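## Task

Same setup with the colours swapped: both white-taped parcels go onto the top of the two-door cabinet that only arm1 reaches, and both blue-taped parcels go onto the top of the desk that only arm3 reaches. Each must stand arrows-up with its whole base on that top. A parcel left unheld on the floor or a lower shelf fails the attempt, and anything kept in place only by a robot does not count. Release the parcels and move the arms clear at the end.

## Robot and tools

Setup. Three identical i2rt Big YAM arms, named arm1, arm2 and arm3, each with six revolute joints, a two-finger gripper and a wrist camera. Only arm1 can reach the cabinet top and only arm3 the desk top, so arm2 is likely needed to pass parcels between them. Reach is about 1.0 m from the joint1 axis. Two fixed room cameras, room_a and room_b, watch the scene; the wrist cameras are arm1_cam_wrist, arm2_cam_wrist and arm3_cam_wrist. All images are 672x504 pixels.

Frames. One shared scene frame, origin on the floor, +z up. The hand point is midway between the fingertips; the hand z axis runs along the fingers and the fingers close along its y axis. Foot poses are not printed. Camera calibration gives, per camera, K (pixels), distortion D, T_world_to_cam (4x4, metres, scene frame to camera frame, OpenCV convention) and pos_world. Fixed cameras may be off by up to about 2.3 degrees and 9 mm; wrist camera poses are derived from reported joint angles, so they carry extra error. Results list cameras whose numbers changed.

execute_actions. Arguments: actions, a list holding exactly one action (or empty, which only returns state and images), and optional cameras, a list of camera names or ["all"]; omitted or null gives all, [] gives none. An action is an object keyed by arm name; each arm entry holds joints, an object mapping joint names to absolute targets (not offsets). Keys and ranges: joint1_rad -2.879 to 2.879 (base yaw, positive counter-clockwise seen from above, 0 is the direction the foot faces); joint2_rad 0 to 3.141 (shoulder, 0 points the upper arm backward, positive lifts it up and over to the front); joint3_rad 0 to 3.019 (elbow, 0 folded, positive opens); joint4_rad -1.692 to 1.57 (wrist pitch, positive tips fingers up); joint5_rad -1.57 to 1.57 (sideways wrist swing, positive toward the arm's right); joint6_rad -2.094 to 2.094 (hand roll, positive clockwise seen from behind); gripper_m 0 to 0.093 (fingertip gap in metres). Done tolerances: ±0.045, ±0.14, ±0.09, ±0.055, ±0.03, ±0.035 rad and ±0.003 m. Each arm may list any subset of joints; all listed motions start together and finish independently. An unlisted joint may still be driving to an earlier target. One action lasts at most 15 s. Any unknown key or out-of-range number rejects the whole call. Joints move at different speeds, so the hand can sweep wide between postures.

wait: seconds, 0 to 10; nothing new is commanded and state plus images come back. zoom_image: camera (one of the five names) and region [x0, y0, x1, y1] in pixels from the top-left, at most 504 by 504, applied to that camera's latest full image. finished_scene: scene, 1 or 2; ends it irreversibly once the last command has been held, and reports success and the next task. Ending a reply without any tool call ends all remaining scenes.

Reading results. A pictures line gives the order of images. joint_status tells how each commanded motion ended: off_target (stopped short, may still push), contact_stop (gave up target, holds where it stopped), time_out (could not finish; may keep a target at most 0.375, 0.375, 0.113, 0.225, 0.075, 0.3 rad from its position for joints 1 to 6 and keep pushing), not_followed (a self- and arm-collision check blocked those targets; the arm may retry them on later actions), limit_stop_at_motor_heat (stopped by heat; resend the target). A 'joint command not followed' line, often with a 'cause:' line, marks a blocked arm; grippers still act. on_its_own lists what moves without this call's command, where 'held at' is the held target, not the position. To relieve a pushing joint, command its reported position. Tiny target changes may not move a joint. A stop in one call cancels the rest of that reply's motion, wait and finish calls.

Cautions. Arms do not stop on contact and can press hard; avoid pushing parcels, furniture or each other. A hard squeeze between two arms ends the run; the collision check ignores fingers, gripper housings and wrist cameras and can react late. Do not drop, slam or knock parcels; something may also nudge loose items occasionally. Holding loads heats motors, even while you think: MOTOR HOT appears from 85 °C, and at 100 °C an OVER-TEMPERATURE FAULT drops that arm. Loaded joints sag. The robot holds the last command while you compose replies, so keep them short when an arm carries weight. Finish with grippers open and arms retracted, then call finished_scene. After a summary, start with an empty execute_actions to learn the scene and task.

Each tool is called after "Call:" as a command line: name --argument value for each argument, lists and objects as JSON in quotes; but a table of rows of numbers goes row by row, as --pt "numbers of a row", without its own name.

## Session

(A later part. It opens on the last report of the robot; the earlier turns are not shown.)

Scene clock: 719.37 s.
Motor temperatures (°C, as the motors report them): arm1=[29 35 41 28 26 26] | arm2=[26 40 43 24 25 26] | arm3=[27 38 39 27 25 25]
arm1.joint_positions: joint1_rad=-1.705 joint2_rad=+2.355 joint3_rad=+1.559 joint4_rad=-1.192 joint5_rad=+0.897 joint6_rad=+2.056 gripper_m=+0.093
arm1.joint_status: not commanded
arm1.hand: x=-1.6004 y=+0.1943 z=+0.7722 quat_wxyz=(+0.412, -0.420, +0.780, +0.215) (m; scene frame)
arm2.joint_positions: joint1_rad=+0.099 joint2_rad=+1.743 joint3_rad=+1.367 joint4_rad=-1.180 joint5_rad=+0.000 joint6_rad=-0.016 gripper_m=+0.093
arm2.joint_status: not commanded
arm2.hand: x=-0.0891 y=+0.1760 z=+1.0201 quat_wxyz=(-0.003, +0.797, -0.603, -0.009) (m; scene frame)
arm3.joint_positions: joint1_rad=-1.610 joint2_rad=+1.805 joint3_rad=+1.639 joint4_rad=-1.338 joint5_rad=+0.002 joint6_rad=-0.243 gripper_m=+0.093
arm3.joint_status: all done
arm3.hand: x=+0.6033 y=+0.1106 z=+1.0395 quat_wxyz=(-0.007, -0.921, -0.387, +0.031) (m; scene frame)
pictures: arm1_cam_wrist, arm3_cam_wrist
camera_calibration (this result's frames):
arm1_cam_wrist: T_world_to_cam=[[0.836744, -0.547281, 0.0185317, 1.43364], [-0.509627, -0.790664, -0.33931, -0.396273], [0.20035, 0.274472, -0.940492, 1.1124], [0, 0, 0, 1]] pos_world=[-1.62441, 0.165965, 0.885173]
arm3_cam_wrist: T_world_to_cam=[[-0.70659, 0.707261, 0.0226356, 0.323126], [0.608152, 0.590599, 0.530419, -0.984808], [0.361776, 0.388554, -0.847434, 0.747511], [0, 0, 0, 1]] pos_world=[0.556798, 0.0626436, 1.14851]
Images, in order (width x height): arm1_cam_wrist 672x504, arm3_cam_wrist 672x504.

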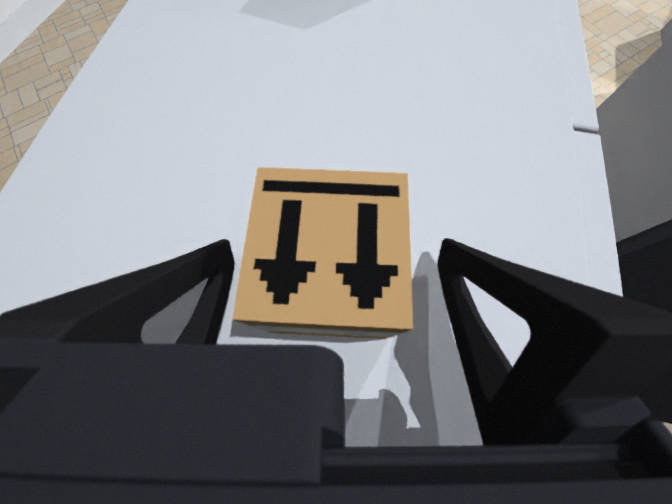

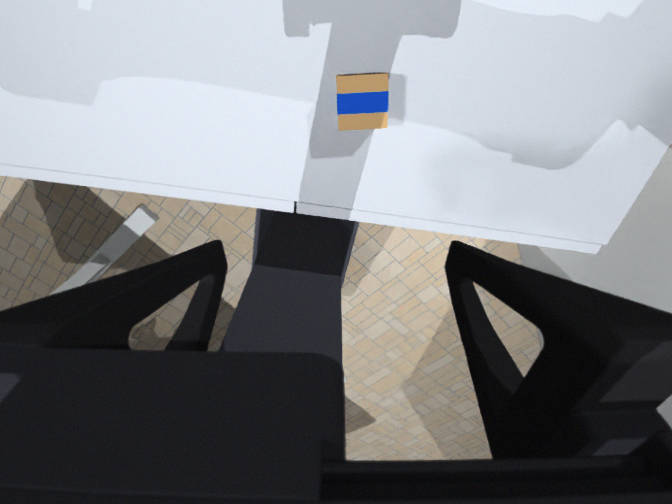

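Call:
execute_actions --actions '[{"arm1":{"joints":{"gripper_m":0.04}},"arm3":{"joints":{"joint1_rad":-1.64,"joint2_rad":2.04,"joint3_rad":1.68,"joint4_rad":-1.17,"joint6_rad":-0.28}}}]' --cameras '["arm3_cam_wrist","arm1_cam_wrist"]'

Scene clock: 732.60 s.
Motor temperatures (°C, as the motors report them): arm1=[29 35 41 28 26 26] | arm2=[26 40 42 24 25 26] | arm3=[27 38 42 27 25 25]
arm1.joint_positions: joint1_rad=-1.705 joint2_rad=+2.355 joint3_rad=+1.559 joint4_rad=-1.192 joint5_rad=+0.897 joint6_rad=+2.056 gripper_m=+0.049
arm1.joint_status: gripper_m off_target (ended at +0.049, target +0.040)
arm1.hand: x=-1.6005 y=+0.1943 z=+0.7722 quat_wxyz=(+0.412, -0.420, +0.780, +0.215) (m; scene frame)
arm2.joint_positions: joint1_rad=+0.099 joint2_rad=+1.743 joint3_rad=+1.367 joint4_rad=-1.180 joint5_rad=+0.000 joint6_rad=-0.016 gripper_m=+0.093
arm2.joint_status: not commanded
arm2.hand: x=-0.0891 y=+0.1760 z=+1.0201 quat_wxyz=(-0.003, +0.797, -0.603, -0.009) (m; scene frame)
arm3.joint_positions: joint1_rad=-1.635 joint2_rad=+2.051 joint3_rad=+1.647 joint4_rad=-1.185 joint5_rad=+0.002 joint6_rad=-0.266 gripper_m=+0.093
arm3.joint_status: all done
arm3.hand: x=+0.5667 y=+0.1048 z=+0.9035 quat_wxyz=(-0.001, -0.922, -0.386, -0.011) (m; scene frame)
pictures: arm1_cam_wrist, arm3_cam_wrist
camera_calibration (this result's frames):
arm1_cam_wrist: T_world_to_cam=[[0.836638, -0.547465, 0.0178519, 1.4341], [-0.510008, -0.790458, -0.339218, -0.39702], [0.199821, 0.274698, -0.940538, 1.11152], [0, 0, 0, 1]] pos_world=[-1.62441, 0.165956, 0.885153]
arm3_cam_wrist: T_world_to_cam=[[-0.706318, 0.70789, 0.0026915, 0.32228], [0.568245, 0.564707, 0.598501, -0.923123], [0.422153, 0.424261, -0.801117, 0.567939], [0, 0, 0, 1]] pos_world=[0.512435, 0.0522002, 1.00661]
Images, in order (width x height): arm1_cam_wrist 672x504, arm3_cam_wrist 672x504.

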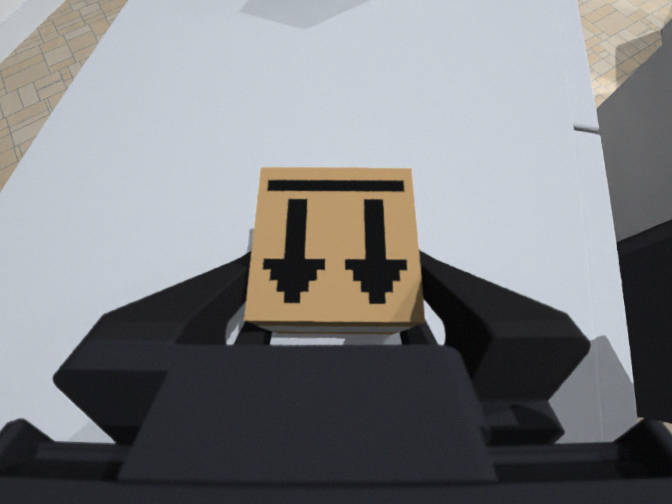

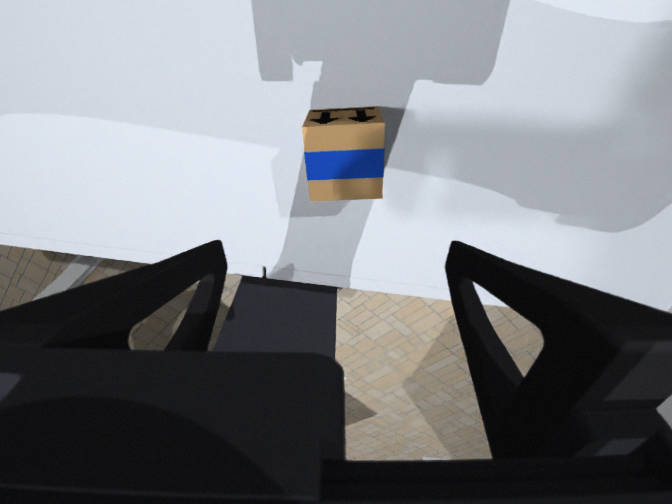

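Call:
zoom_image --camera "arm3_cam_wrist" --region '[280, 80, 420, 220]'

Region (280, 80, 420, 220) of arm3_cam_wrist's 672x504 image, scaled by 3.600, with more detail than that image has.

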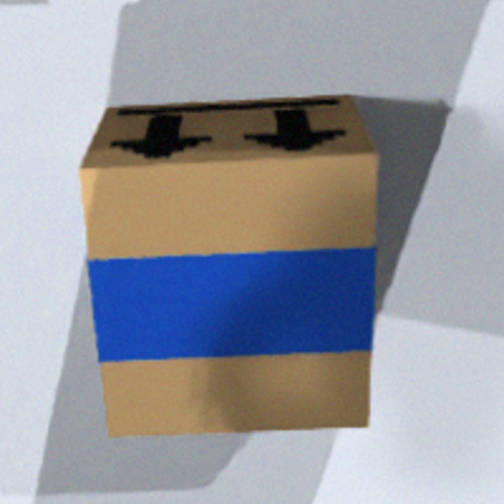

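Call:
execute_actions --actions '[{"arm1":{"joints":{"joint2_rad":2.12,"joint3_rad":1.58,"joint4_rad":-1.3,"gripper_m":0.04}},"arm3":{"joints":{"joint1_rad":-1.648,"joint2_rad":2.12,"joint3_rad":1.555,"joint4_rad":-1.0,"joint6_rad":-0.3}}}]' --cameras '["arm3_cam_wrist","arm1_cam_wrist"]'

Scene clock: 752.57 s.
Motor temperatures (°C, as the motors report them): arm1=[29 35 41 28 26 26] | arm2=[26 39 42 24 25 26] | arm3=[27 39 42 27 25 25]
arm1.joint_positions: joint1_rad=-1.705 joint2_rad=+2.122 joint3_rad=+1.562 joint4_rad=-1.287 joint5_rad=+0.897 joint6_rad=+2.056 gripper_m=+0.049
arm1.joint_status: gripper_m off_target (ended at +0.049, target +0.040); the others done
arm1.hand: x=-1.6190 y=+0.1989 z=+0.9009 quat_wxyz=(+0.367, -0.396, +0.801, +0.259) (m; scene frame)
arm2.joint_positions: joint1_rad=+0.099 joint2_rad=+1.743 joint3_rad=+1.367 joint4_rad=-1.180 joint5_rad=+0.000 joint6_rad=-0.016 gripper_m=+0.093
arm2.joint_status: not commanded
arm2.hand: x=-0.0891 y=+0.1760 z=+1.0201 quat_wxyz=(-0.003, +0.797, -0.603, -0.009) (m; scene frame)
arm3.joint_positions: joint1_rad=-1.637 joint2_rad=+2.122 joint3_rad=+1.559 joint4_rad=-1.015 joint5_rad=+0.002 joint6_rad=-0.285 gripper_m=+0.093
arm3.joint_status: all done
arm3.hand: x=+0.5702 y=+0.1079 z=+0.8325 quat_wxyz=(-0.002, -0.919, -0.394, -0.005) (m; scene frame)
pictures: arm1_cam_wrist, arm3_cam_wrist
camera_calibration (this result's frames):
arm1_cam_wrist: T_world_to_cam=[[0.83064, -0.544455, -0.116642, 1.56063], [-0.552065, -0.777999, -0.299902, -0.465144], [0.0725357, 0.313505, -0.946812, 1.02683], [0, 0, 0, 1]] pos_world=[-1.6276, 0.165898, 1.01475]
arm3_cam_wrist: T_world_to_cam=[[-0.718537, 0.695468, 0.00532701, 0.328905], [0.563893, 0.57808, 0.589787, -0.876115], [0.407098, 0.426788, -0.807541, 0.521945], [0, 0, 0, 1]] pos_world=[0.517883, 0.0549619, 0.936461]
Images, in order (width x height): arm1_cam_wrist 672x504, arm3_cam_wrist 672x504.

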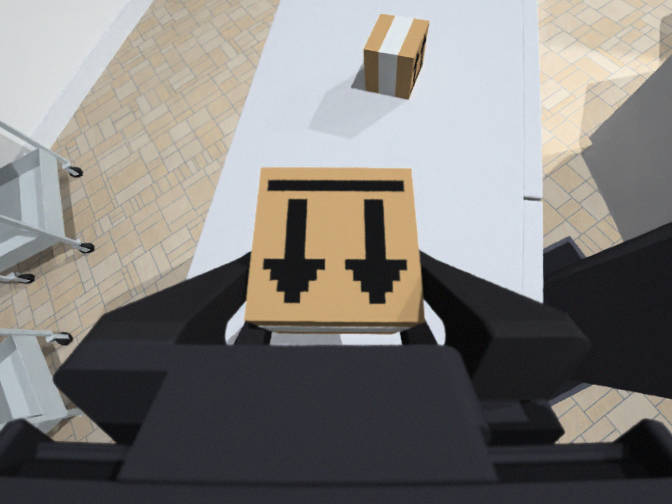

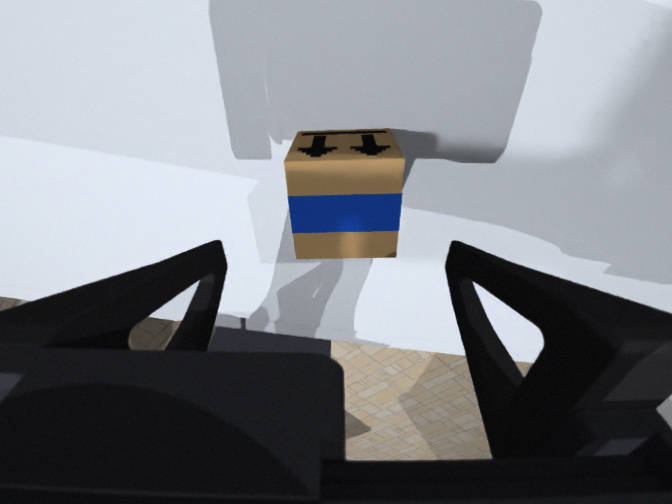

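Call:
execute_actions --actions '[{"arm1":{"joints":{"joint1_rad":-2.136,"joint2_rad":1.93,"joint3_rad":1.34,"joint4_rad":-0.97,"joint5_rad":-0.61,"joint6_rad":1.571,"gripper_m":0.04}},"arm3":{"joints":{"joint2_rad":2.212,"joint3_rad":1.545,"joint4_rad":-0.89}}}]' --cameras '["arm3_cam_wrist","arm1_cam_wrist","room_a"]'

Scene clock: 766.40 s.
Motor temperatures (°C, as the motors report them): arm1=[29 35 41 28 26 26] | arm2=[26 39 42 24 25 26] | arm3=[27 39 39 27 25 25]
arm1.joint_positions: joint1_rad=-2.137 joint2_rad=+1.933 joint3_rad=+1.333 joint4_rad=-0.984 joint5_rad=-0.606 joint6_rad=+1.586 gripper_m=+0.049
arm1.joint_status: gripper_m off_target (ended at +0.049, target +0.040); the others done
arm1.hand: x=-1.5925 y=+0.1904 z=+0.8899 quat_wxyz=(-0.271, -0.386, +0.873, -0.123) (m; scene frame)
arm2.joint_positions: joint1_rad=+0.099 joint2_rad=+1.743 joint3_rad=+1.367 joint4_rad=-1.180 joint5_rad=+0.000 joint6_rad=-0.016 gripper_m=+0.093
arm2.joint_status: not commanded
arm2.hand: x=-0.0891 y=+0.1760 z=+1.0201 quat_wxyz=(-0.003, +0.797, -0.603, -0.009) (m; scene frame)
arm3.joint_positions: joint1_rad=-1.637 joint2_rad=+2.208 joint3_rad=+1.551 joint4_rad=-0.905 joint5_rad=+0.002 joint6_rad=-0.286 gripper_m=+0.093
arm3.joint_status: all done
arm3.hand: x=+0.5647 y=+0.1043 z=+0.7797 quat_wxyz=(-0.003, -0.919, -0.395, +0.002) (m; scene frame)
pictures: arm1_cam_wrist, arm3_cam_wrist, room_a
camera_calibration (this result's frames):
arm1_cam_wrist: T_world_to_cam=[[0.745885, -0.666066, -0.00341356, 1.32012], [-0.22324, -0.254814, 0.940868, -1.14058], [-0.62755, -0.701018, -0.338755, -0.445669], [0, 0, 0, 1]] pos_world=[-1.51896, 0.276229, 0.926669]
arm3_cam_wrist: T_world_to_cam=[[-0.718631, 0.695326, 0.00948901, 0.324577], [0.57144, 0.582706, 0.577849, -0.835191], [0.396265, 0.420683, -0.816088, 0.496427], [0, 0, 0, 1]] pos_world=[0.513796, 0.0521461, 0.884663]
Images, in order (width x height): arm1_cam_wrist 672x504, arm3_cam_wrist 672x504, room_a 672x504.

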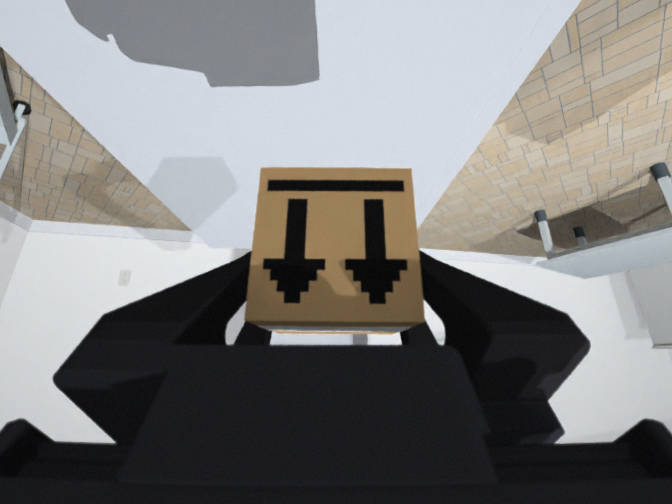

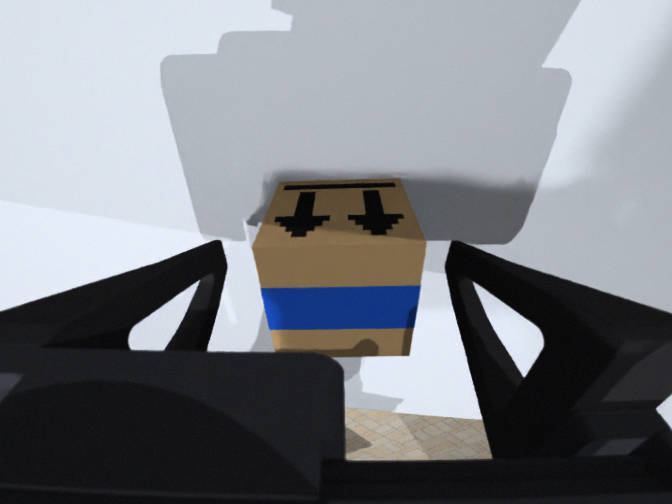

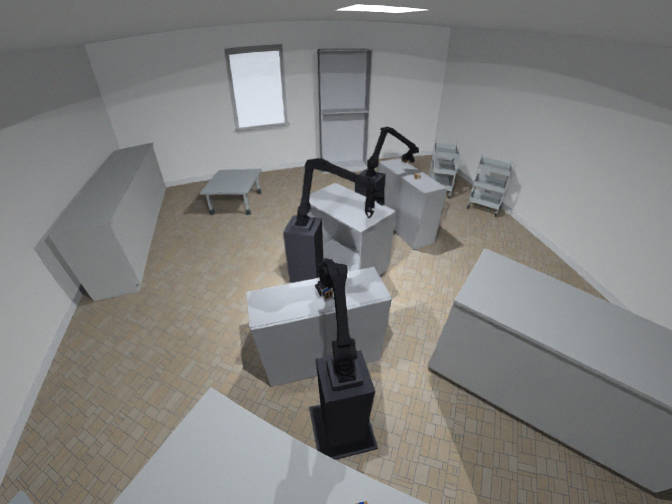

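Call:
execute_actions --actions '[{"arm1":{"joints":{"joint2_rad":2.09,"joint3_rad":1.31,"joint4_rad":-0.78,"gripper_m":0.04}},"arm3":{"joints":{"joint2_rad":2.24,"joint4_rad":-0.87}}}]' --cameras '["arm3_cam_wrist"]'

Call:
execute_actions --actions '[{"arm3":{"joints":{"gripper_m":0.04}},"arm1":{"joints":{"joint2_rad":2.135,"joint4_rad":-0.73,"gripper_m":0.04}}}]' --cameras '["arm3_cam_wrist","arm1_cam_wrist"]'

Scene clock: 777.00 s.
Motor temperatures (°C, as the motors report them): arm1=[29 35 41 28 26 26] | arm2=[26 39 42 24 25 26] | arm3=[27 39 38 27 25 25]
arm1.joint_positions: joint1_rad=-2.137 joint2_rad=+2.112 joint3_rad=+1.292 joint4_rad=-0.793 joint5_rad=-0.607 joint6_rad=+1.585 gripper_m=+0.049
arm1.joint_status: gripper_m off_target (ended at +0.049, target +0.040); the others done
arm1.hand: x=-1.5895 y=+0.1876 z=+0.7857 quat_wxyz=(-0.266, -0.382, +0.875, -0.136) (m; scene frame)
arm2.joint_positions: joint1_rad=+0.099 joint2_rad=+1.743 joint3_rad=+1.367 joint4_rad=-1.180 joint5_rad=+0.000 joint6_rad=-0.016 gripper_m=+0.093
arm2.joint_status: not commanded
arm2.hand: x=-0.0891 y=+0.1760 z=+1.0201 quat_wxyz=(-0.003, +0.797, -0.603, -0.009) (m; scene frame)
arm3.joint_positions: joint1_rad=-1.637 joint2_rad=+2.217 joint3_rad=+1.551 joint4_rad=-0.886 joint5_rad=+0.002 joint6_rad=-0.286 gripper_m=+0.093
arm3.joint_status: all done
arm3.hand: x=+0.5624 y=+0.1029 z=+0.7746 quat_wxyz=(-0.003, -0.919, -0.395, +0.007) (m; scene frame)
pictures: arm3_cam_wrist
camera_calibration (this result's frames):
arm3_cam_wrist: T_world_to_cam=[[-0.718485, 0.695434, 0.0122985, 0.321636], [0.576594, 0.58563, 0.569717, -0.826973], [0.388998, 0.416424, -0.821749, 0.502718], [0, 0, 0, 1]] pos_world=[0.512362, 0.0512796, 0.880293]
Images, in order (width x height): arm3_cam_wrist 672x504.

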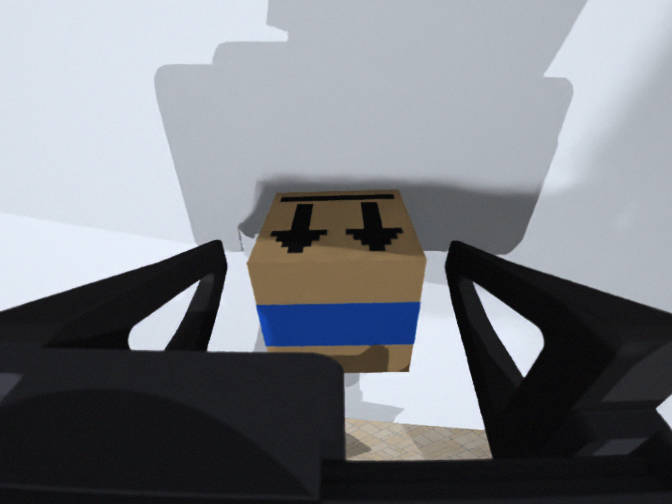

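Scene clock: 777.63 s.
Motor temperatures (°C, as the motors report them): arm1=[29 35 41 28 26 26] | arm2=[26 39 42 24 25 26] | arm3=[27 39 38 27 25 25]
arm1.joint_positions: joint1_rad=-2.137 joint2_rad=+2.124 joint3_rad=+1.292 joint4_rad=-0.745 joint5_rad=-0.610 joint6_rad=+1.585 gripper_m=+0.049
arm1.joint_status: gripper_m off_target (ended at +0.049, target +0.040); the others done
arm1.hand: x=-1.5959 y=+0.1927 z=+0.7799 quat_wxyz=(-0.275, -0.387, +0.872, -0.121) (m; scene frame)
arm2.joint_positions: joint1_rad=+0.099 joint2_rad=+1.743 joint3_rad=+1.367 joint4_rad=-1.180 joint5_rad=+0.000 joint6_rad=-0.016 gripper_m=+0.093
arm2.joint_status: not commanded
arm2.hand: x=-0.0891 y=+0.1760 z=+1.0201 quat_wxyz=(-0.003, +0.797, -0.603, -0.009) (m; scene frame)
arm3.joint_positions: joint1_rad=-1.637 joint2_rad=+2.217 joint3_rad=+1.551 joint4_rad=-0.886 joint5_rad=+0.002 joint6_rad=-0.286 gripper_m=+0.049
arm3.joint_status: gripper_m off_target (ended at +0.049, target +0.040)
arm3.hand: x=+0.5624 y=+0.1028 z=+0.7746 quat_wxyz=(-0.004, -0.919, -0.395, +0.007) (m; scene frame)
pictures: arm1_cam_wrist, arm3_cam_wrist
camera_calibration (this result's frames):
arm1_cam_wrist: T_world_to_cam=[[0.746472, -0.665327, -0.0109171, 1.3305], [-0.215075, -0.256767, 0.942238, -1.02487], [-0.6297, -0.701007, -0.334765, -0.489977], [0, 0, 0, 1]] pos_world=[-1.52214, 0.278588, 0.816168]
arm3_cam_wrist: T_world_to_cam=[[-0.718762, 0.695159, 0.0115708, 0.322511], [0.576148, 0.58623, 0.56955, -0.826627], [0.389145, 0.416038, -0.821875, 0.502795], [0, 0, 0, 1]] pos_world=[0.512408, 0.0512159, 0.880308]
Images, in order (width x height): arm1_cam_wrist 672x504, arm3_cam_wrist 672x504.

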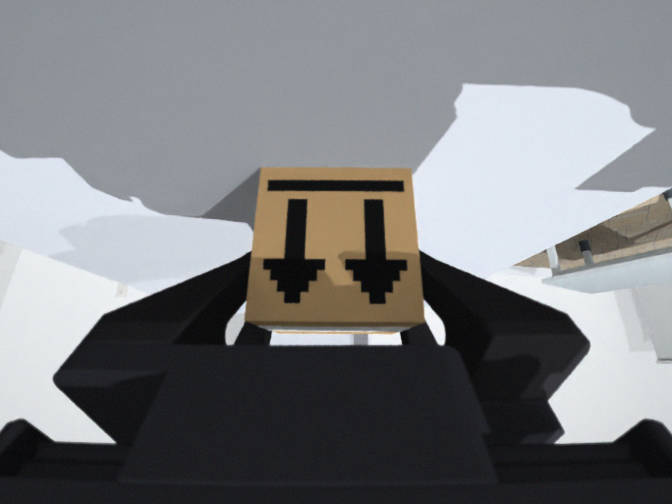

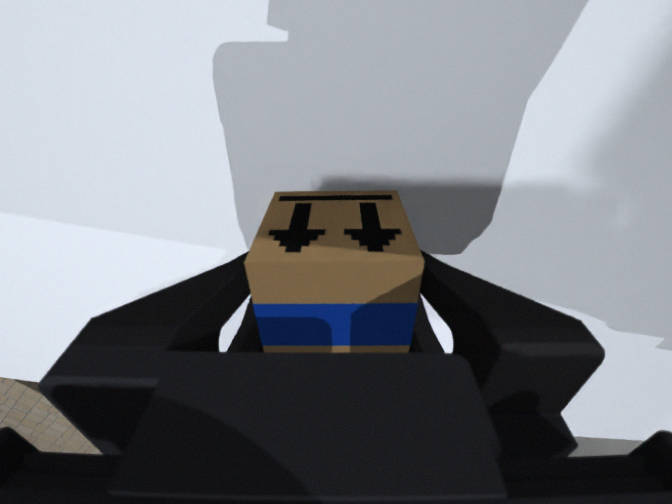

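Call:
execute_actions --actions '[{"arm3":{"joints":{"joint2_rad":1.9,"joint3_rad":1.5,"joint4_rad":-1.17,"gripper_m":0.04}},"arm1":{"joints":{"joint2_rad":2.17,"joint4_rad":-0.715,"gripper_m":0.04}}}]' --cameras '["arm1_cam_wrist"]'

Scene clock: 782.77 s.
Motor temperatures (°C, as the motors report them): arm1=[29 35 40 28 26 26] | arm2=[26 39 42 24 25 26] | arm3=[27 39 38 27 25 25]
arm1.joint_positions: joint1_rad=-2.137 joint2_rad=+2.126 joint3_rad=+1.292 joint4_rad=-0.739 joint5_rad=-0.613 joint6_rad=+1.585 gripper_m=+0.049
arm1.joint_status: gripper_m off_target (ended at +0.049, target +0.040); the others done
arm1.hand: x=-1.5968 y=+0.1929 z=+0.7792 quat_wxyz=(-0.277, -0.387, +0.871, -0.120) (m; scene frame)
arm2.joint_positions: joint1_rad=+0.099 joint2_rad=+1.743 joint3_rad=+1.367 joint4_rad=-1.180 joint5_rad=+0.000 joint6_rad=-0.016 gripper_m=+0.093
arm2.joint_status: not commanded
arm2.hand: x=-0.0891 y=+0.1760 z=+1.0201 quat_wxyz=(-0.003, +0.797, -0.603, -0.009) (m; scene frame)
arm3.joint_positions: joint1_rad=-1.637 joint2_rad=+1.893 joint3_rad=+1.494 joint4_rad=-1.156 joint5_rad=+0.002 joint6_rad=-0.286 gripper_m=+0.049
arm3.joint_status: gripper_m off_target (ended at +0.049, target +0.040); the others done
arm3.hand: x=+0.6020 y=+0.1270 z=+0.9384 quat_wxyz=(-0.003, -0.919, -0.395, +0.005) (m; scene frame)
pictures: arm1_cam_wrist
camera_calibration (this result's frames):
arm1_cam_wrist: T_world_to_cam=[[0.746439, -0.665299, -0.0143402, 1.33386], [-0.210735, -0.256767, 0.943219, -1.01821], [-0.631204, -0.701033, -0.331863, -0.49527], [0, 0, 0, 1]] pos_world=[-1.52283, 0.278771, 0.815156]
Images, in order (width x height): arm1_cam_wrist 672x504.

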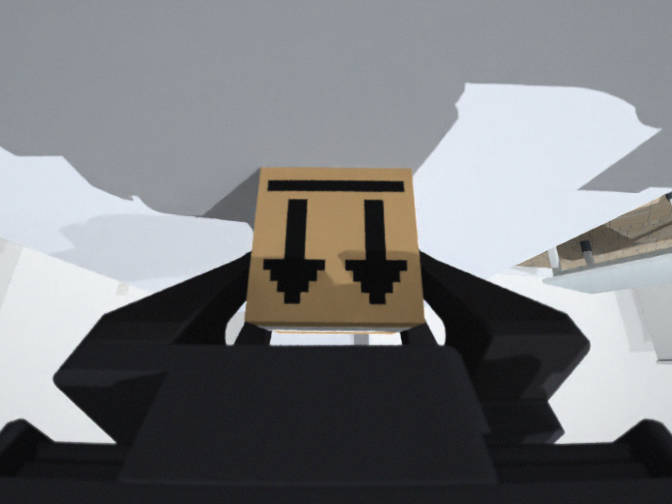

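Call:
execute_actions --actions '[{"arm3":{"joints":{"joint1_rad":1.0,"joint2_rad":1.65,"joint3_rad":1.3,"joint4_rad":-1.2,"gripper_m":0.04}},"arm1":{"joints":{"joint2_rad":2.135,"gripper_m":0.093}}}]' --cameras '["arm1_cam_wrist","arm3_cam_wrist","room_a"]'

Scene clock: 788.07 s.
Motor temperatures (°C, as the motors report them): arm1=[29 34 40 28 25 26] | arm2=[26 39 42 24 25 26] | arm3=[27 38 38 27 25 25]
arm1.joint_positions: joint1_rad=-2.137 joint2_rad=+2.130 joint3_rad=+1.292 joint4_rad=-0.729 joint5_rad=-0.612 joint6_rad=+1.585 gripper_m=+0.093
arm1.joint_status: all done
arm1.hand: x=-1.5978 y=+0.1939 z=+0.7772 quat_wxyz=(-0.277, -0.388, +0.871, -0.117) (m; scene frame)
arm2.joint_positions: joint1_rad=+0.099 joint2_rad=+1.743 joint3_rad=+1.367 joint4_rad=-1.180 joint5_rad=+0.000 joint6_rad=-0.016 gripper_m=+0.093
arm2.joint_status: not commanded
arm2.hand: x=-0.0891 y=+0.1760 z=+1.0201 quat_wxyz=(-0.003, +0.797, -0.603, -0.009) (m; scene frame)
arm3.joint_positions: joint1_rad=+1.005 joint2_rad=+1.648 joint3_rad=+1.315 joint4_rad=-1.188 joint5_rad=-0.001 joint6_rad=-0.287 gripper_m=+0.049
arm3.joint_status: gripper_m off_target (ended at +0.049, target +0.040); the others done
arm3.hand: x=+1.5798 y=+0.4212 z=+1.0025 quat_wxyz=(-0.028, +0.156, -0.987, +0.005) (m; scene frame)
pictures: arm1_cam_wrist, arm3_cam_wrist, room_a
camera_calibration (this result's frames):
arm1_cam_wrist: T_world_to_cam=[[0.746358, -0.665218, -0.0208267, 1.34016], [-0.206635, -0.261359, 0.942864, -1.00854], [-0.632654, -0.699411, -0.332525, -0.497963], [0, 0, 0, 1]] pos_world=[-1.52367, 0.279626, 0.813238]
arm3_cam_wrist: T_world_to_cam=[[0.298208, -0.953986, 0.0313447, -0.102066], [-0.809199, -0.23526, 0.538377, 0.836528], [-0.50623, -0.185912, -0.842121, 1.85008], [0, 0, 0, 1]] pos_world=[1.64392, 0.443384, 1.11082]
Images, in order (width x height): arm1_cam_wrist 672x504, arm3_cam_wrist 672x504, room_a 672x504.

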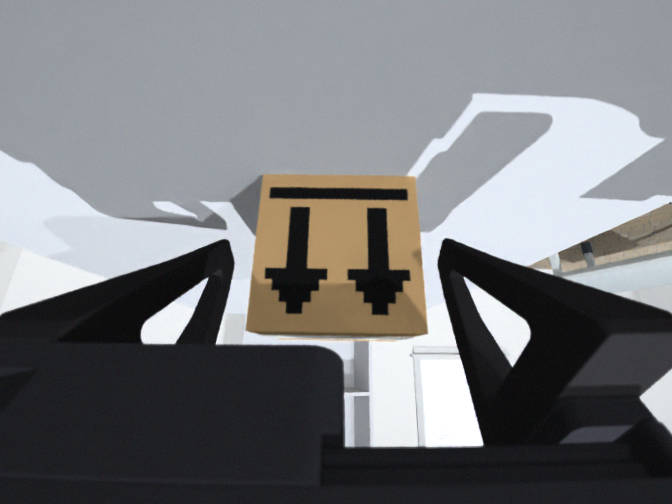

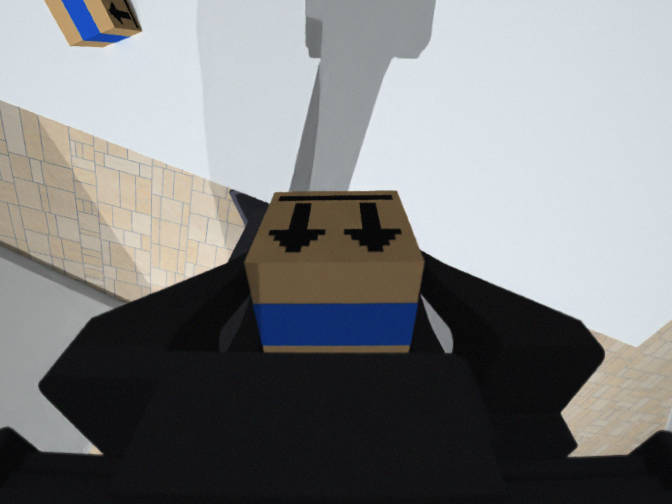

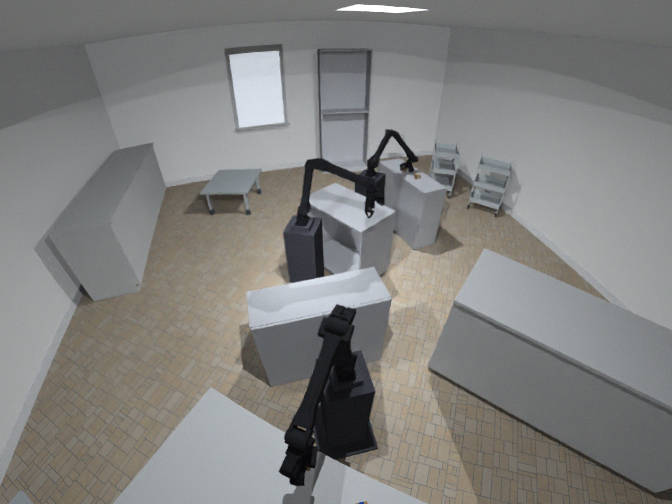

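Call:
execute_actions --actions '[{"arm3":{"joints":{"joint2_rad":2.16,"joint3_rad":1.67,"joint4_rad":-1.045,"gripper_m":0.04}},"arm1":{"joints":{"joint2_rad":1.85,"joint3_rad":1.31,"joint4_rad":-1.0}}}]' --cameras '["arm1_cam_wrist","arm3_cam_wrist"]'

Scene clock: 796.70 s.
Motor temperatures (°C, as the motors report them): arm1=[29 34 40 28 25 26] | arm2=[26 39 42 24 25 26] | arm3=[27 38 38 27 25 25]
arm1.joint_positions: joint1_rad=-2.137 joint2_rad=+1.850 joint3_rad=+1.292 joint4_rad=-0.988 joint5_rad=-0.611 joint6_rad=+1.584 gripper_m=+0.093
arm1.joint_status: all done
arm1.hand: x=-1.5843 y=+0.1821 z=+0.9191 quat_wxyz=(-0.281, -0.391, +0.870, -0.107) (m; scene frame)
arm2.joint_positions: joint1_rad=+0.099 joint2_rad=+1.743 joint3_rad=+1.367 joint4_rad=-1.180 joint5_rad=+0.000 joint6_rad=-0.016 gripper_m=+0.093
arm2.joint_status: not commanded
arm2.hand: x=-0.0891 y=+0.1760 z=+1.0201 quat_wxyz=(-0.003, +0.797, -0.603, -0.009) (m; scene frame)
arm3.joint_positions: joint1_rad=+1.005 joint2_rad=+2.177 joint3_rad=+1.618 joint4_rad=-1.051 joint5_rad=-0.001 joint6_rad=-0.287 gripper_m=+0.049
arm3.joint_status: gripper_m off_target (ended at +0.049, target +0.040); the others done
arm3.hand: x=+1.6965 y=+0.4235 z=+0.8253 quat_wxyz=(+0.017, +0.156, -0.988, +0.000) (m; scene frame)
pictures: arm1_cam_wrist, arm3_cam_wrist
camera_calibration (this result's frames):
arm1_cam_wrist: T_world_to_cam=[[0.746057, -0.664507, -0.0427815, 1.34474], [-0.191781, -0.275953, 0.941844, -1.1155], [-0.637667, -0.694464, -0.333316, -0.458685], [0, 0, 0, 1]] pos_world=[-1.50967, 0.26722, 0.955274]
arm3_cam_wrist: T_world_to_cam=[[0.299557, -0.954053, 0.00690442, -0.111191], [-0.758066, -0.233613, 0.608902, 0.881286], [-0.579312, -0.187635, -0.793215, 1.84477], [0, 0, 0, 1]] pos_world=[1.77008, 0.44594, 0.92745]
Images, in order (width x height): arm1_cam_wrist 672x504, arm3_cam_wrist 672x504.

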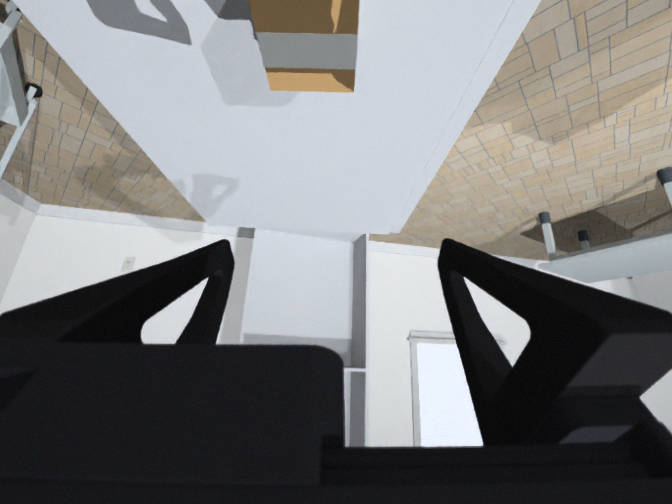

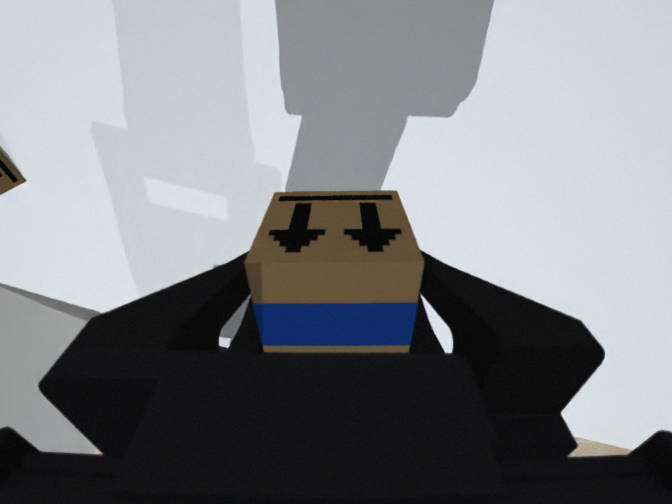

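Call:
execute_actions --actions '[{"arm3":{"joints":{"joint2_rad":2.285,"joint4_rad":-0.9,"gripper_m":0.04}},"arm1":{"joints":{"joint1_rad":-1.9,"joint2_rad":1.6,"joint3_rad":1.3,"joint4_rad":-1.0,"joint5_rad":0,"joint6_rad":0}}}]' --cameras '["arm1_cam_wrist"]'

Call:
execute_actions --actions '[{"arm3":{"joints":{"joint2_rad":2.35,"joint4_rad":-0.86,"gripper_m":0.04}}}]' --cameras '["arm3_cam_wrist"]'

Scene clock: 804.20 s.
Motor temperatures (°C, as the motors report them): arm1=[29 34 41 28 25 26] | arm2=[26 39 42 24 25 26] | arm3=[27 39 39 27 25 25]
arm1.joint_positions: joint1_rad=-1.893 joint2_rad=+1.598 joint3_rad=+1.284 joint4_rad=-0.989 joint5_rad=-0.003 joint6_rad=+0.015 gripper_m=+0.093
arm1.joint_status: all done
arm1.hand: x=-1.5966 y=+0.1537 z=+1.0118 quat_wxyz=(+0.034, -0.960, +0.243, +0.137) (m; scene frame)
arm2.joint_positions: joint1_rad=+0.099 joint2_rad=+1.743 joint3_rad=+1.367 joint4_rad=-1.180 joint5_rad=+0.000 joint6_rad=-0.016 gripper_m=+0.093
arm2.joint_status: not commanded
arm2.hand: x=-0.0891 y=+0.1760 z=+1.0201 quat_wxyz=(-0.003, +0.797, -0.603, -0.009) (m; scene frame)
arm3.joint_positions: joint1_rad=+1.005 joint2_rad=+2.290 joint3_rad=+1.631 joint4_rad=-0.915 joint5_rad=-0.001 joint6_rad=-0.287 gripper_m=+0.049
arm3.joint_status: gripper_m off_target (ended at +0.049, target +0.040); the others done
arm3.hand: x=+1.7131 y=+0.4237 z=+0.7618 quat_wxyz=(-0.002, +0.156, -0.988, +0.002) (m; scene frame)
pictures: arm1_cam_wrist
camera_calibration (this result's frames):
arm1_cam_wrist: T_world_to_cam=[[0.464203, 0.885728, -0.00151446, 0.609041], [0.836052, -0.437602, 0.330939, 1.07096], [0.292459, -0.154889, -0.943651, 1.56433], [0, 0, 0, 1]] pos_world=[-1.6356, 0.171509, 1.12268]
Images, in order (width x height): arm1_cam_wrist 672x504.

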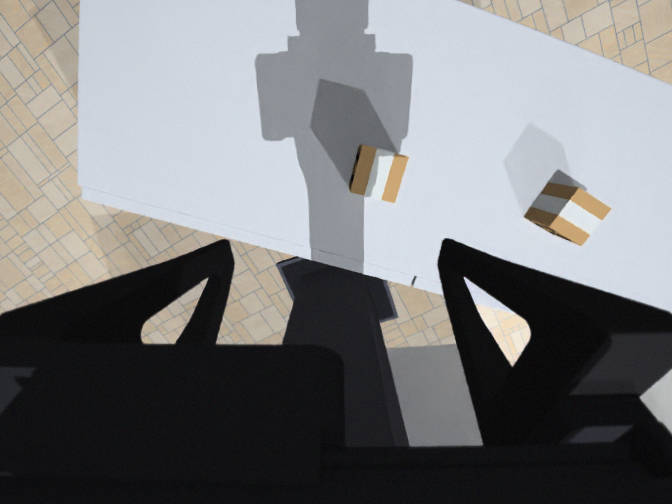

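Scene clock: 805.13 s.
Motor temperatures (°C, as the motors report them): arm1=[29 34 41 28 25 26] | arm2=[26 39 42 24 25 26] | arm3=[27 39 39 27 25 25]
arm1.joint_positions: joint1_rad=-1.893 joint2_rad=+1.598 joint3_rad=+1.284 joint4_rad=-0.989 joint5_rad=-0.003 joint6_rad=+0.015 gripper_m=+0.093
arm1.joint_status: not commanded
arm1.hand: x=-1.5966 y=+0.1537 z=+1.0118 quat_wxyz=(+0.034, -0.960, +0.242, +0.137) (m; scene frame)
arm2.joint_positions: joint1_rad=+0.099 joint2_rad=+1.743 joint3_rad=+1.367 joint4_rad=-1.180 joint5_rad=+0.000 joint6_rad=-0.016 gripper_m=+0.093
arm2.joint_status: not commanded
arm2.hand: x=-0.0891 y=+0.1760 z=+1.0201 quat_wxyz=(-0.003, +0.797, -0.603, -0.009) (m; scene frame)
arm3.joint_positions: joint1_rad=+1.005 joint2_rad=+2.338 joint3_rad=+1.632 joint4_rad=-0.873 joint5_rad=-0.001 joint6_rad=-0.287 gripper_m=+0.049
arm3.joint_status: gripper_m off_target (ended at +0.049, target +0.040); the others done
arm3.hand: x=+1.7120 y=+0.4236 z=+0.7333 quat_wxyz=(+0.001, +0.156, -0.988, +0.002) (m; scene frame)
pictures: arm3_cam_wrist
camera_calibration (this result's frames):
arm3_cam_wrist: T_world_to_cam=[[0.299328, -0.954023, 0.0155861, -0.121168], [-0.776921, -0.234214, 0.584412, 0.99957], [-0.553892, -0.18704, -0.811307, 1.75026], [0, 0, 0, 1]] pos_world=[1.78231, 0.445885, 0.837725]
Images, in order (width x height): arm3_cam_wrist 672x504.

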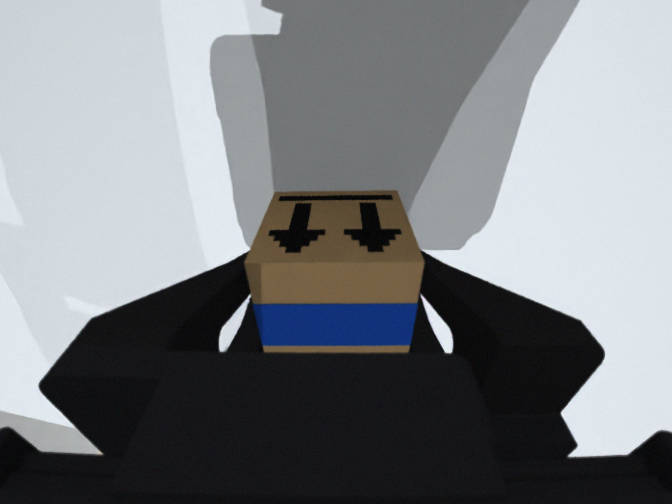

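Call:
execute_actions --actions '[{"arm3":{"joints":{"joint2_rad":2.375,"gripper_m":0.04}}}]' --cameras '[]'

Call:
execute_actions --actions '[{"arm3":{"joints":{"joint2_rad":2.345,"gripper_m":0.093}}}]' --cameras '["arm3_cam_wrist"]'

Scene clock: 808.50 s.
Motor temperatures (°C, as the motors report them): arm1=[29 34 41 28 25 26] | arm2=[26 39 42 24 25 26] | arm3=[27 39 40 27 25 25]
arm1.joint_positions: joint1_rad=-1.893 joint2_rad=+1.598 joint3_rad=+1.284 joint4_rad=-0.989 joint5_rad=-0.003 joint6_rad=+0.015 gripper_m=+0.093
arm1.joint_status: not commanded
arm1.hand: x=-1.5966 y=+0.1537 z=+1.0118 quat_wxyz=(+0.034, -0.960, +0.242, +0.137) (m; scene frame)
arm2.joint_positions: joint1_rad=+0.099 joint2_rad=+1.743 joint3_rad=+1.367 joint4_rad=-1.180 joint5_rad=+0.000 joint6_rad=-0.016 gripper_m=+0.093
arm2.joint_status: not commanded
arm2.hand: x=-0.0891 y=+0.1760 z=+1.0201 quat_wxyz=(-0.003, +0.797, -0.603, -0.009) (m; scene frame)
arm3.joint_positions: joint1_rad=+1.005 joint2_rad=+2.339 joint3_rad=+1.632 joint4_rad=-0.873 joint5_rad=-0.001 joint6_rad=-0.287 gripper_m=+0.049
arm3.joint_status: gripper_m off_target (ended at +0.049, target +0.040); the others done
arm3.hand: x=+1.7117 y=+0.4235 z=+0.7324 quat_wxyz=(+0.001, +0.156, -0.988, +0.002) (m; scene frame)
pictures: none
No camera images: the call's "cameras" was empty. Leave "cameras" out to get every camera's image.

Scene clock: 809.10 s.
Motor temperatures (°C, as the motors report them): arm1=[29 34 41 28 25 26] | arm2=[26 39 42 24 25 26] | arm3=[27 39 40 27 25 25]
arm1.joint_positions: joint1_rad=-1.893 joint2_rad=+1.598 joint3_rad=+1.284 joint4_rad=-0.989 joint5_rad=-0.003 joint6_rad=+0.015 gripper_m=+0.093
arm1.joint_status: not commanded
arm1.hand: x=-1.5966 y=+0.1537 z=+1.0118 quat_wxyz=(+0.034, -0.960, +0.242, +0.137) (m; scene frame)
arm2.joint_positions: joint1_rad=+0.099 joint2_rad=+1.743 joint3_rad=+1.367 joint4_rad=-1.180 joint5_rad=+0.000 joint6_rad=-0.016 gripper_m=+0.093
arm2.joint_status: not commanded
arm2.hand: x=-0.0891 y=+0.1760 z=+1.0201 quat_wxyz=(-0.003, +0.797, -0.603, -0.009) (m; scene frame)
arm3.joint_positions: joint1_rad=+1.005 joint2_rad=+2.339 joint3_rad=+1.632 joint4_rad=-0.873 joint5_rad=-0.001 joint6_rad=-0.287 gripper_m=+0.093
arm3.joint_status: all done
arm3.hand: x=+1.7117 y=+0.4235 z=+0.7324 quat_wxyz=(+0.001, +0.156, -0.988, +0.002) (m; scene frame)
pictures: arm3_cam_wrist
camera_calibration (this result's frames):
arm3_cam_wrist: T_world_to_cam=[[0.299341, -0.954024, 0.0152725, -0.120865], [-0.776253, -0.234193, 0.585308, 0.998055], [-0.554821, -0.187062, -0.810667, 1.75047], [0, 0, 0, 1]] pos_world=[1.78212, 0.445876, 0.836725]
Images, in order (width x height): arm3_cam_wrist 672x504.

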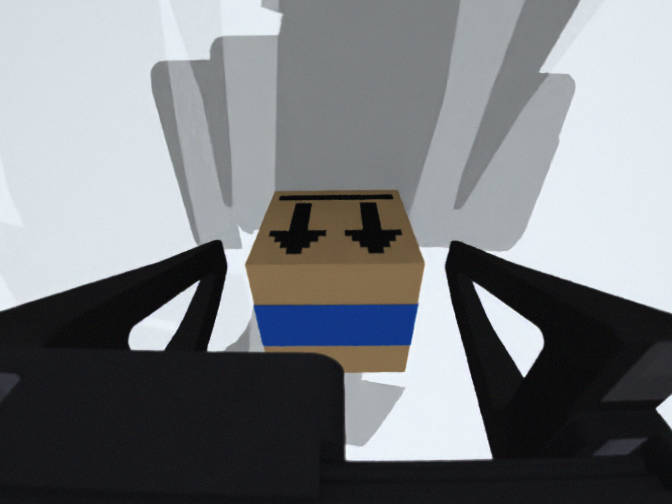

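Call:
execute_actions --actions '[{"arm3":{"joints":{"joint2_rad":1.85,"joint3_rad":1.55,"joint4_rad":-1.25}}}]'

Scene clock: 812.47 s.
Motor temperatures (°C, as the motors report them): arm1=[29 34 41 28 25 26] | arm2=[26 39 42 24 25 26] | arm3=[27 39 40 27 25 25]
arm1.joint_positions: joint1_rad=-1.893 joint2_rad=+1.598 joint3_rad=+1.284 joint4_rad=-0.989 joint5_rad=-0.003 joint6_rad=+0.015 gripper_m=+0.093
arm1.joint_status: not commanded
arm1.hand: x=-1.5966 y=+0.1537 z=+1.0118 quat_wxyz=(+0.034, -0.960, +0.242, +0.137) (m; scene frame)
arm2.joint_positions: joint1_rad=+0.099 joint2_rad=+1.743 joint3_rad=+1.367 joint4_rad=-1.180 joint5_rad=+0.000 joint6_rad=-0.016 gripper_m=+0.093
arm2.joint_status: not commanded
arm2.hand: x=-0.0891 y=+0.1760 z=+1.0201 quat_wxyz=(-0.003, +0.797, -0.603, -0.009) (m; scene frame)
arm3.joint_positions: joint1_rad=+1.005 joint2_rad=+1.845 joint3_rad=+1.544 joint4_rad=-1.236 joint5_rad=-0.001 joint6_rad=-0.287 gripper_m=+0.093
arm3.joint_status: all done
arm3.hand: x=+1.6509 y=+0.4230 z=+0.9882 quat_wxyz=(-0.020, +0.156, -0.988, +0.004) (m; scene frame)
pictures: arm1_cam_wrist, arm2_cam_wrist, arm3_cam_wrist, room_a, room_b
camera_calibration (this result's frames):
arm1_cam_wrist: T_world_to_cam=[[0.463878, 0.885898, -0.00140796, 0.60839], [0.836196, -0.437327, 0.33094, 1.07115], [0.292563, -0.154693, -0.943651, 1.56447], [0, 0, 0, 1]] pos_world=[-1.63561, 0.171484, 1.12268]
arm2_cam_wrist: T_world_to_cam=[[0.962645, 0.270764, -0.000823425, 0.0414375], [0.223023, -0.79118, 0.569469, -0.416117], [0.15354, -0.548381, -0.822012, 1.06664], [0, 0, 0, 1]] pos_world=[-0.110858, 0.24448, 1.11379]
arm3_cam_wrist: T_world_to_cam=[[0.298602, -0.953994, 0.0270727, -0.117521], [-0.800698, -0.234982, 0.551059, 0.875502], [-0.519346, -0.186224, -0.834027, 1.8882], [0, 0, 0, 1]] pos_world=[1.71673, 0.445241, 1.09554]
Images, in order (width x height): arm1_cam_wrist 672x504, arm2_cam_wrist 672x504, arm3_cam_wrist 672x504, room_a 672x504, room_b 672x504.

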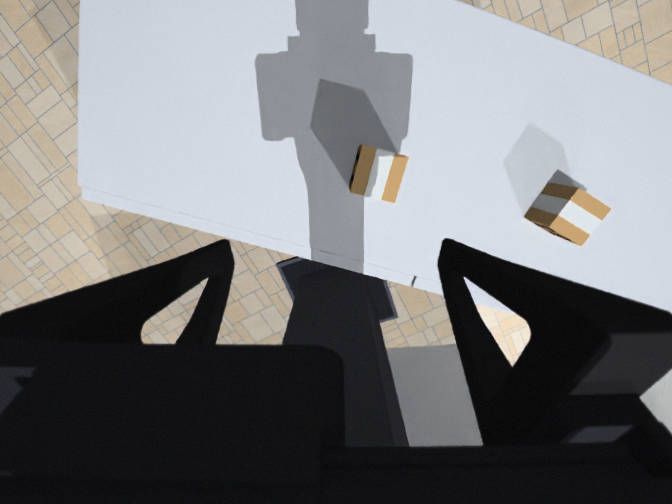

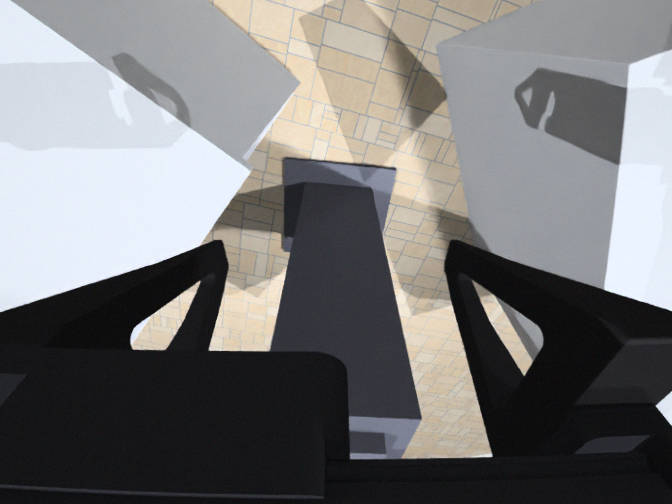

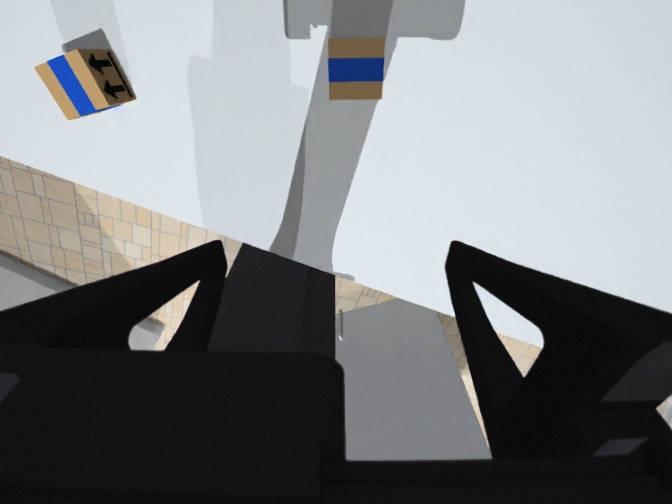

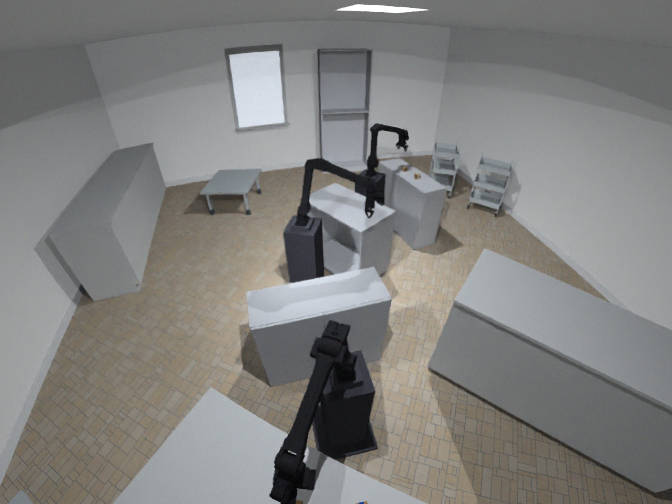

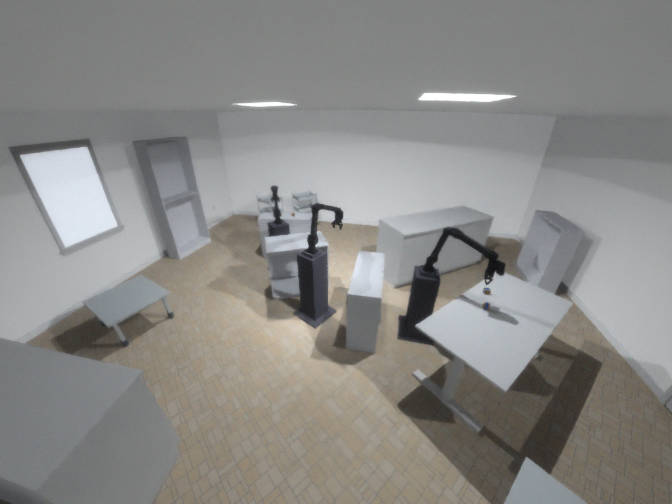

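Call:
zoom_image --camera "arm3_cam_wrist" --region '[20, 20, 160, 130]'

Call:
zoom_image --camera "arm1_cam_wrist" --region '[330, 130, 630, 260]'

Region (20, 20, 160, 130) of arm3_cam_wrist's 672x504 image, scaled by 3.600, with more detail than that image has; it fills the top 396 rows of this view, and the rest is white.

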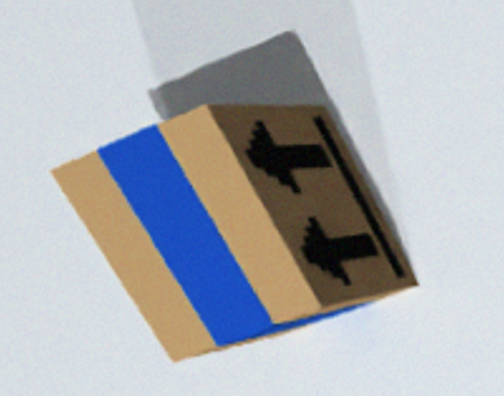

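Region (330, 130, 630, 260) of arm1_cam_wrist's 672x504 image, scaled by 1.680, with more detail than that image has; it fills the top 218 rows of this view, and the rest is white.

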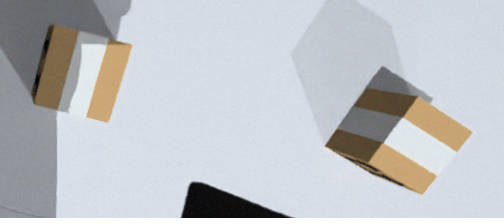

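Call:
finished_scene --scene 2

The scene is finished: the task was done.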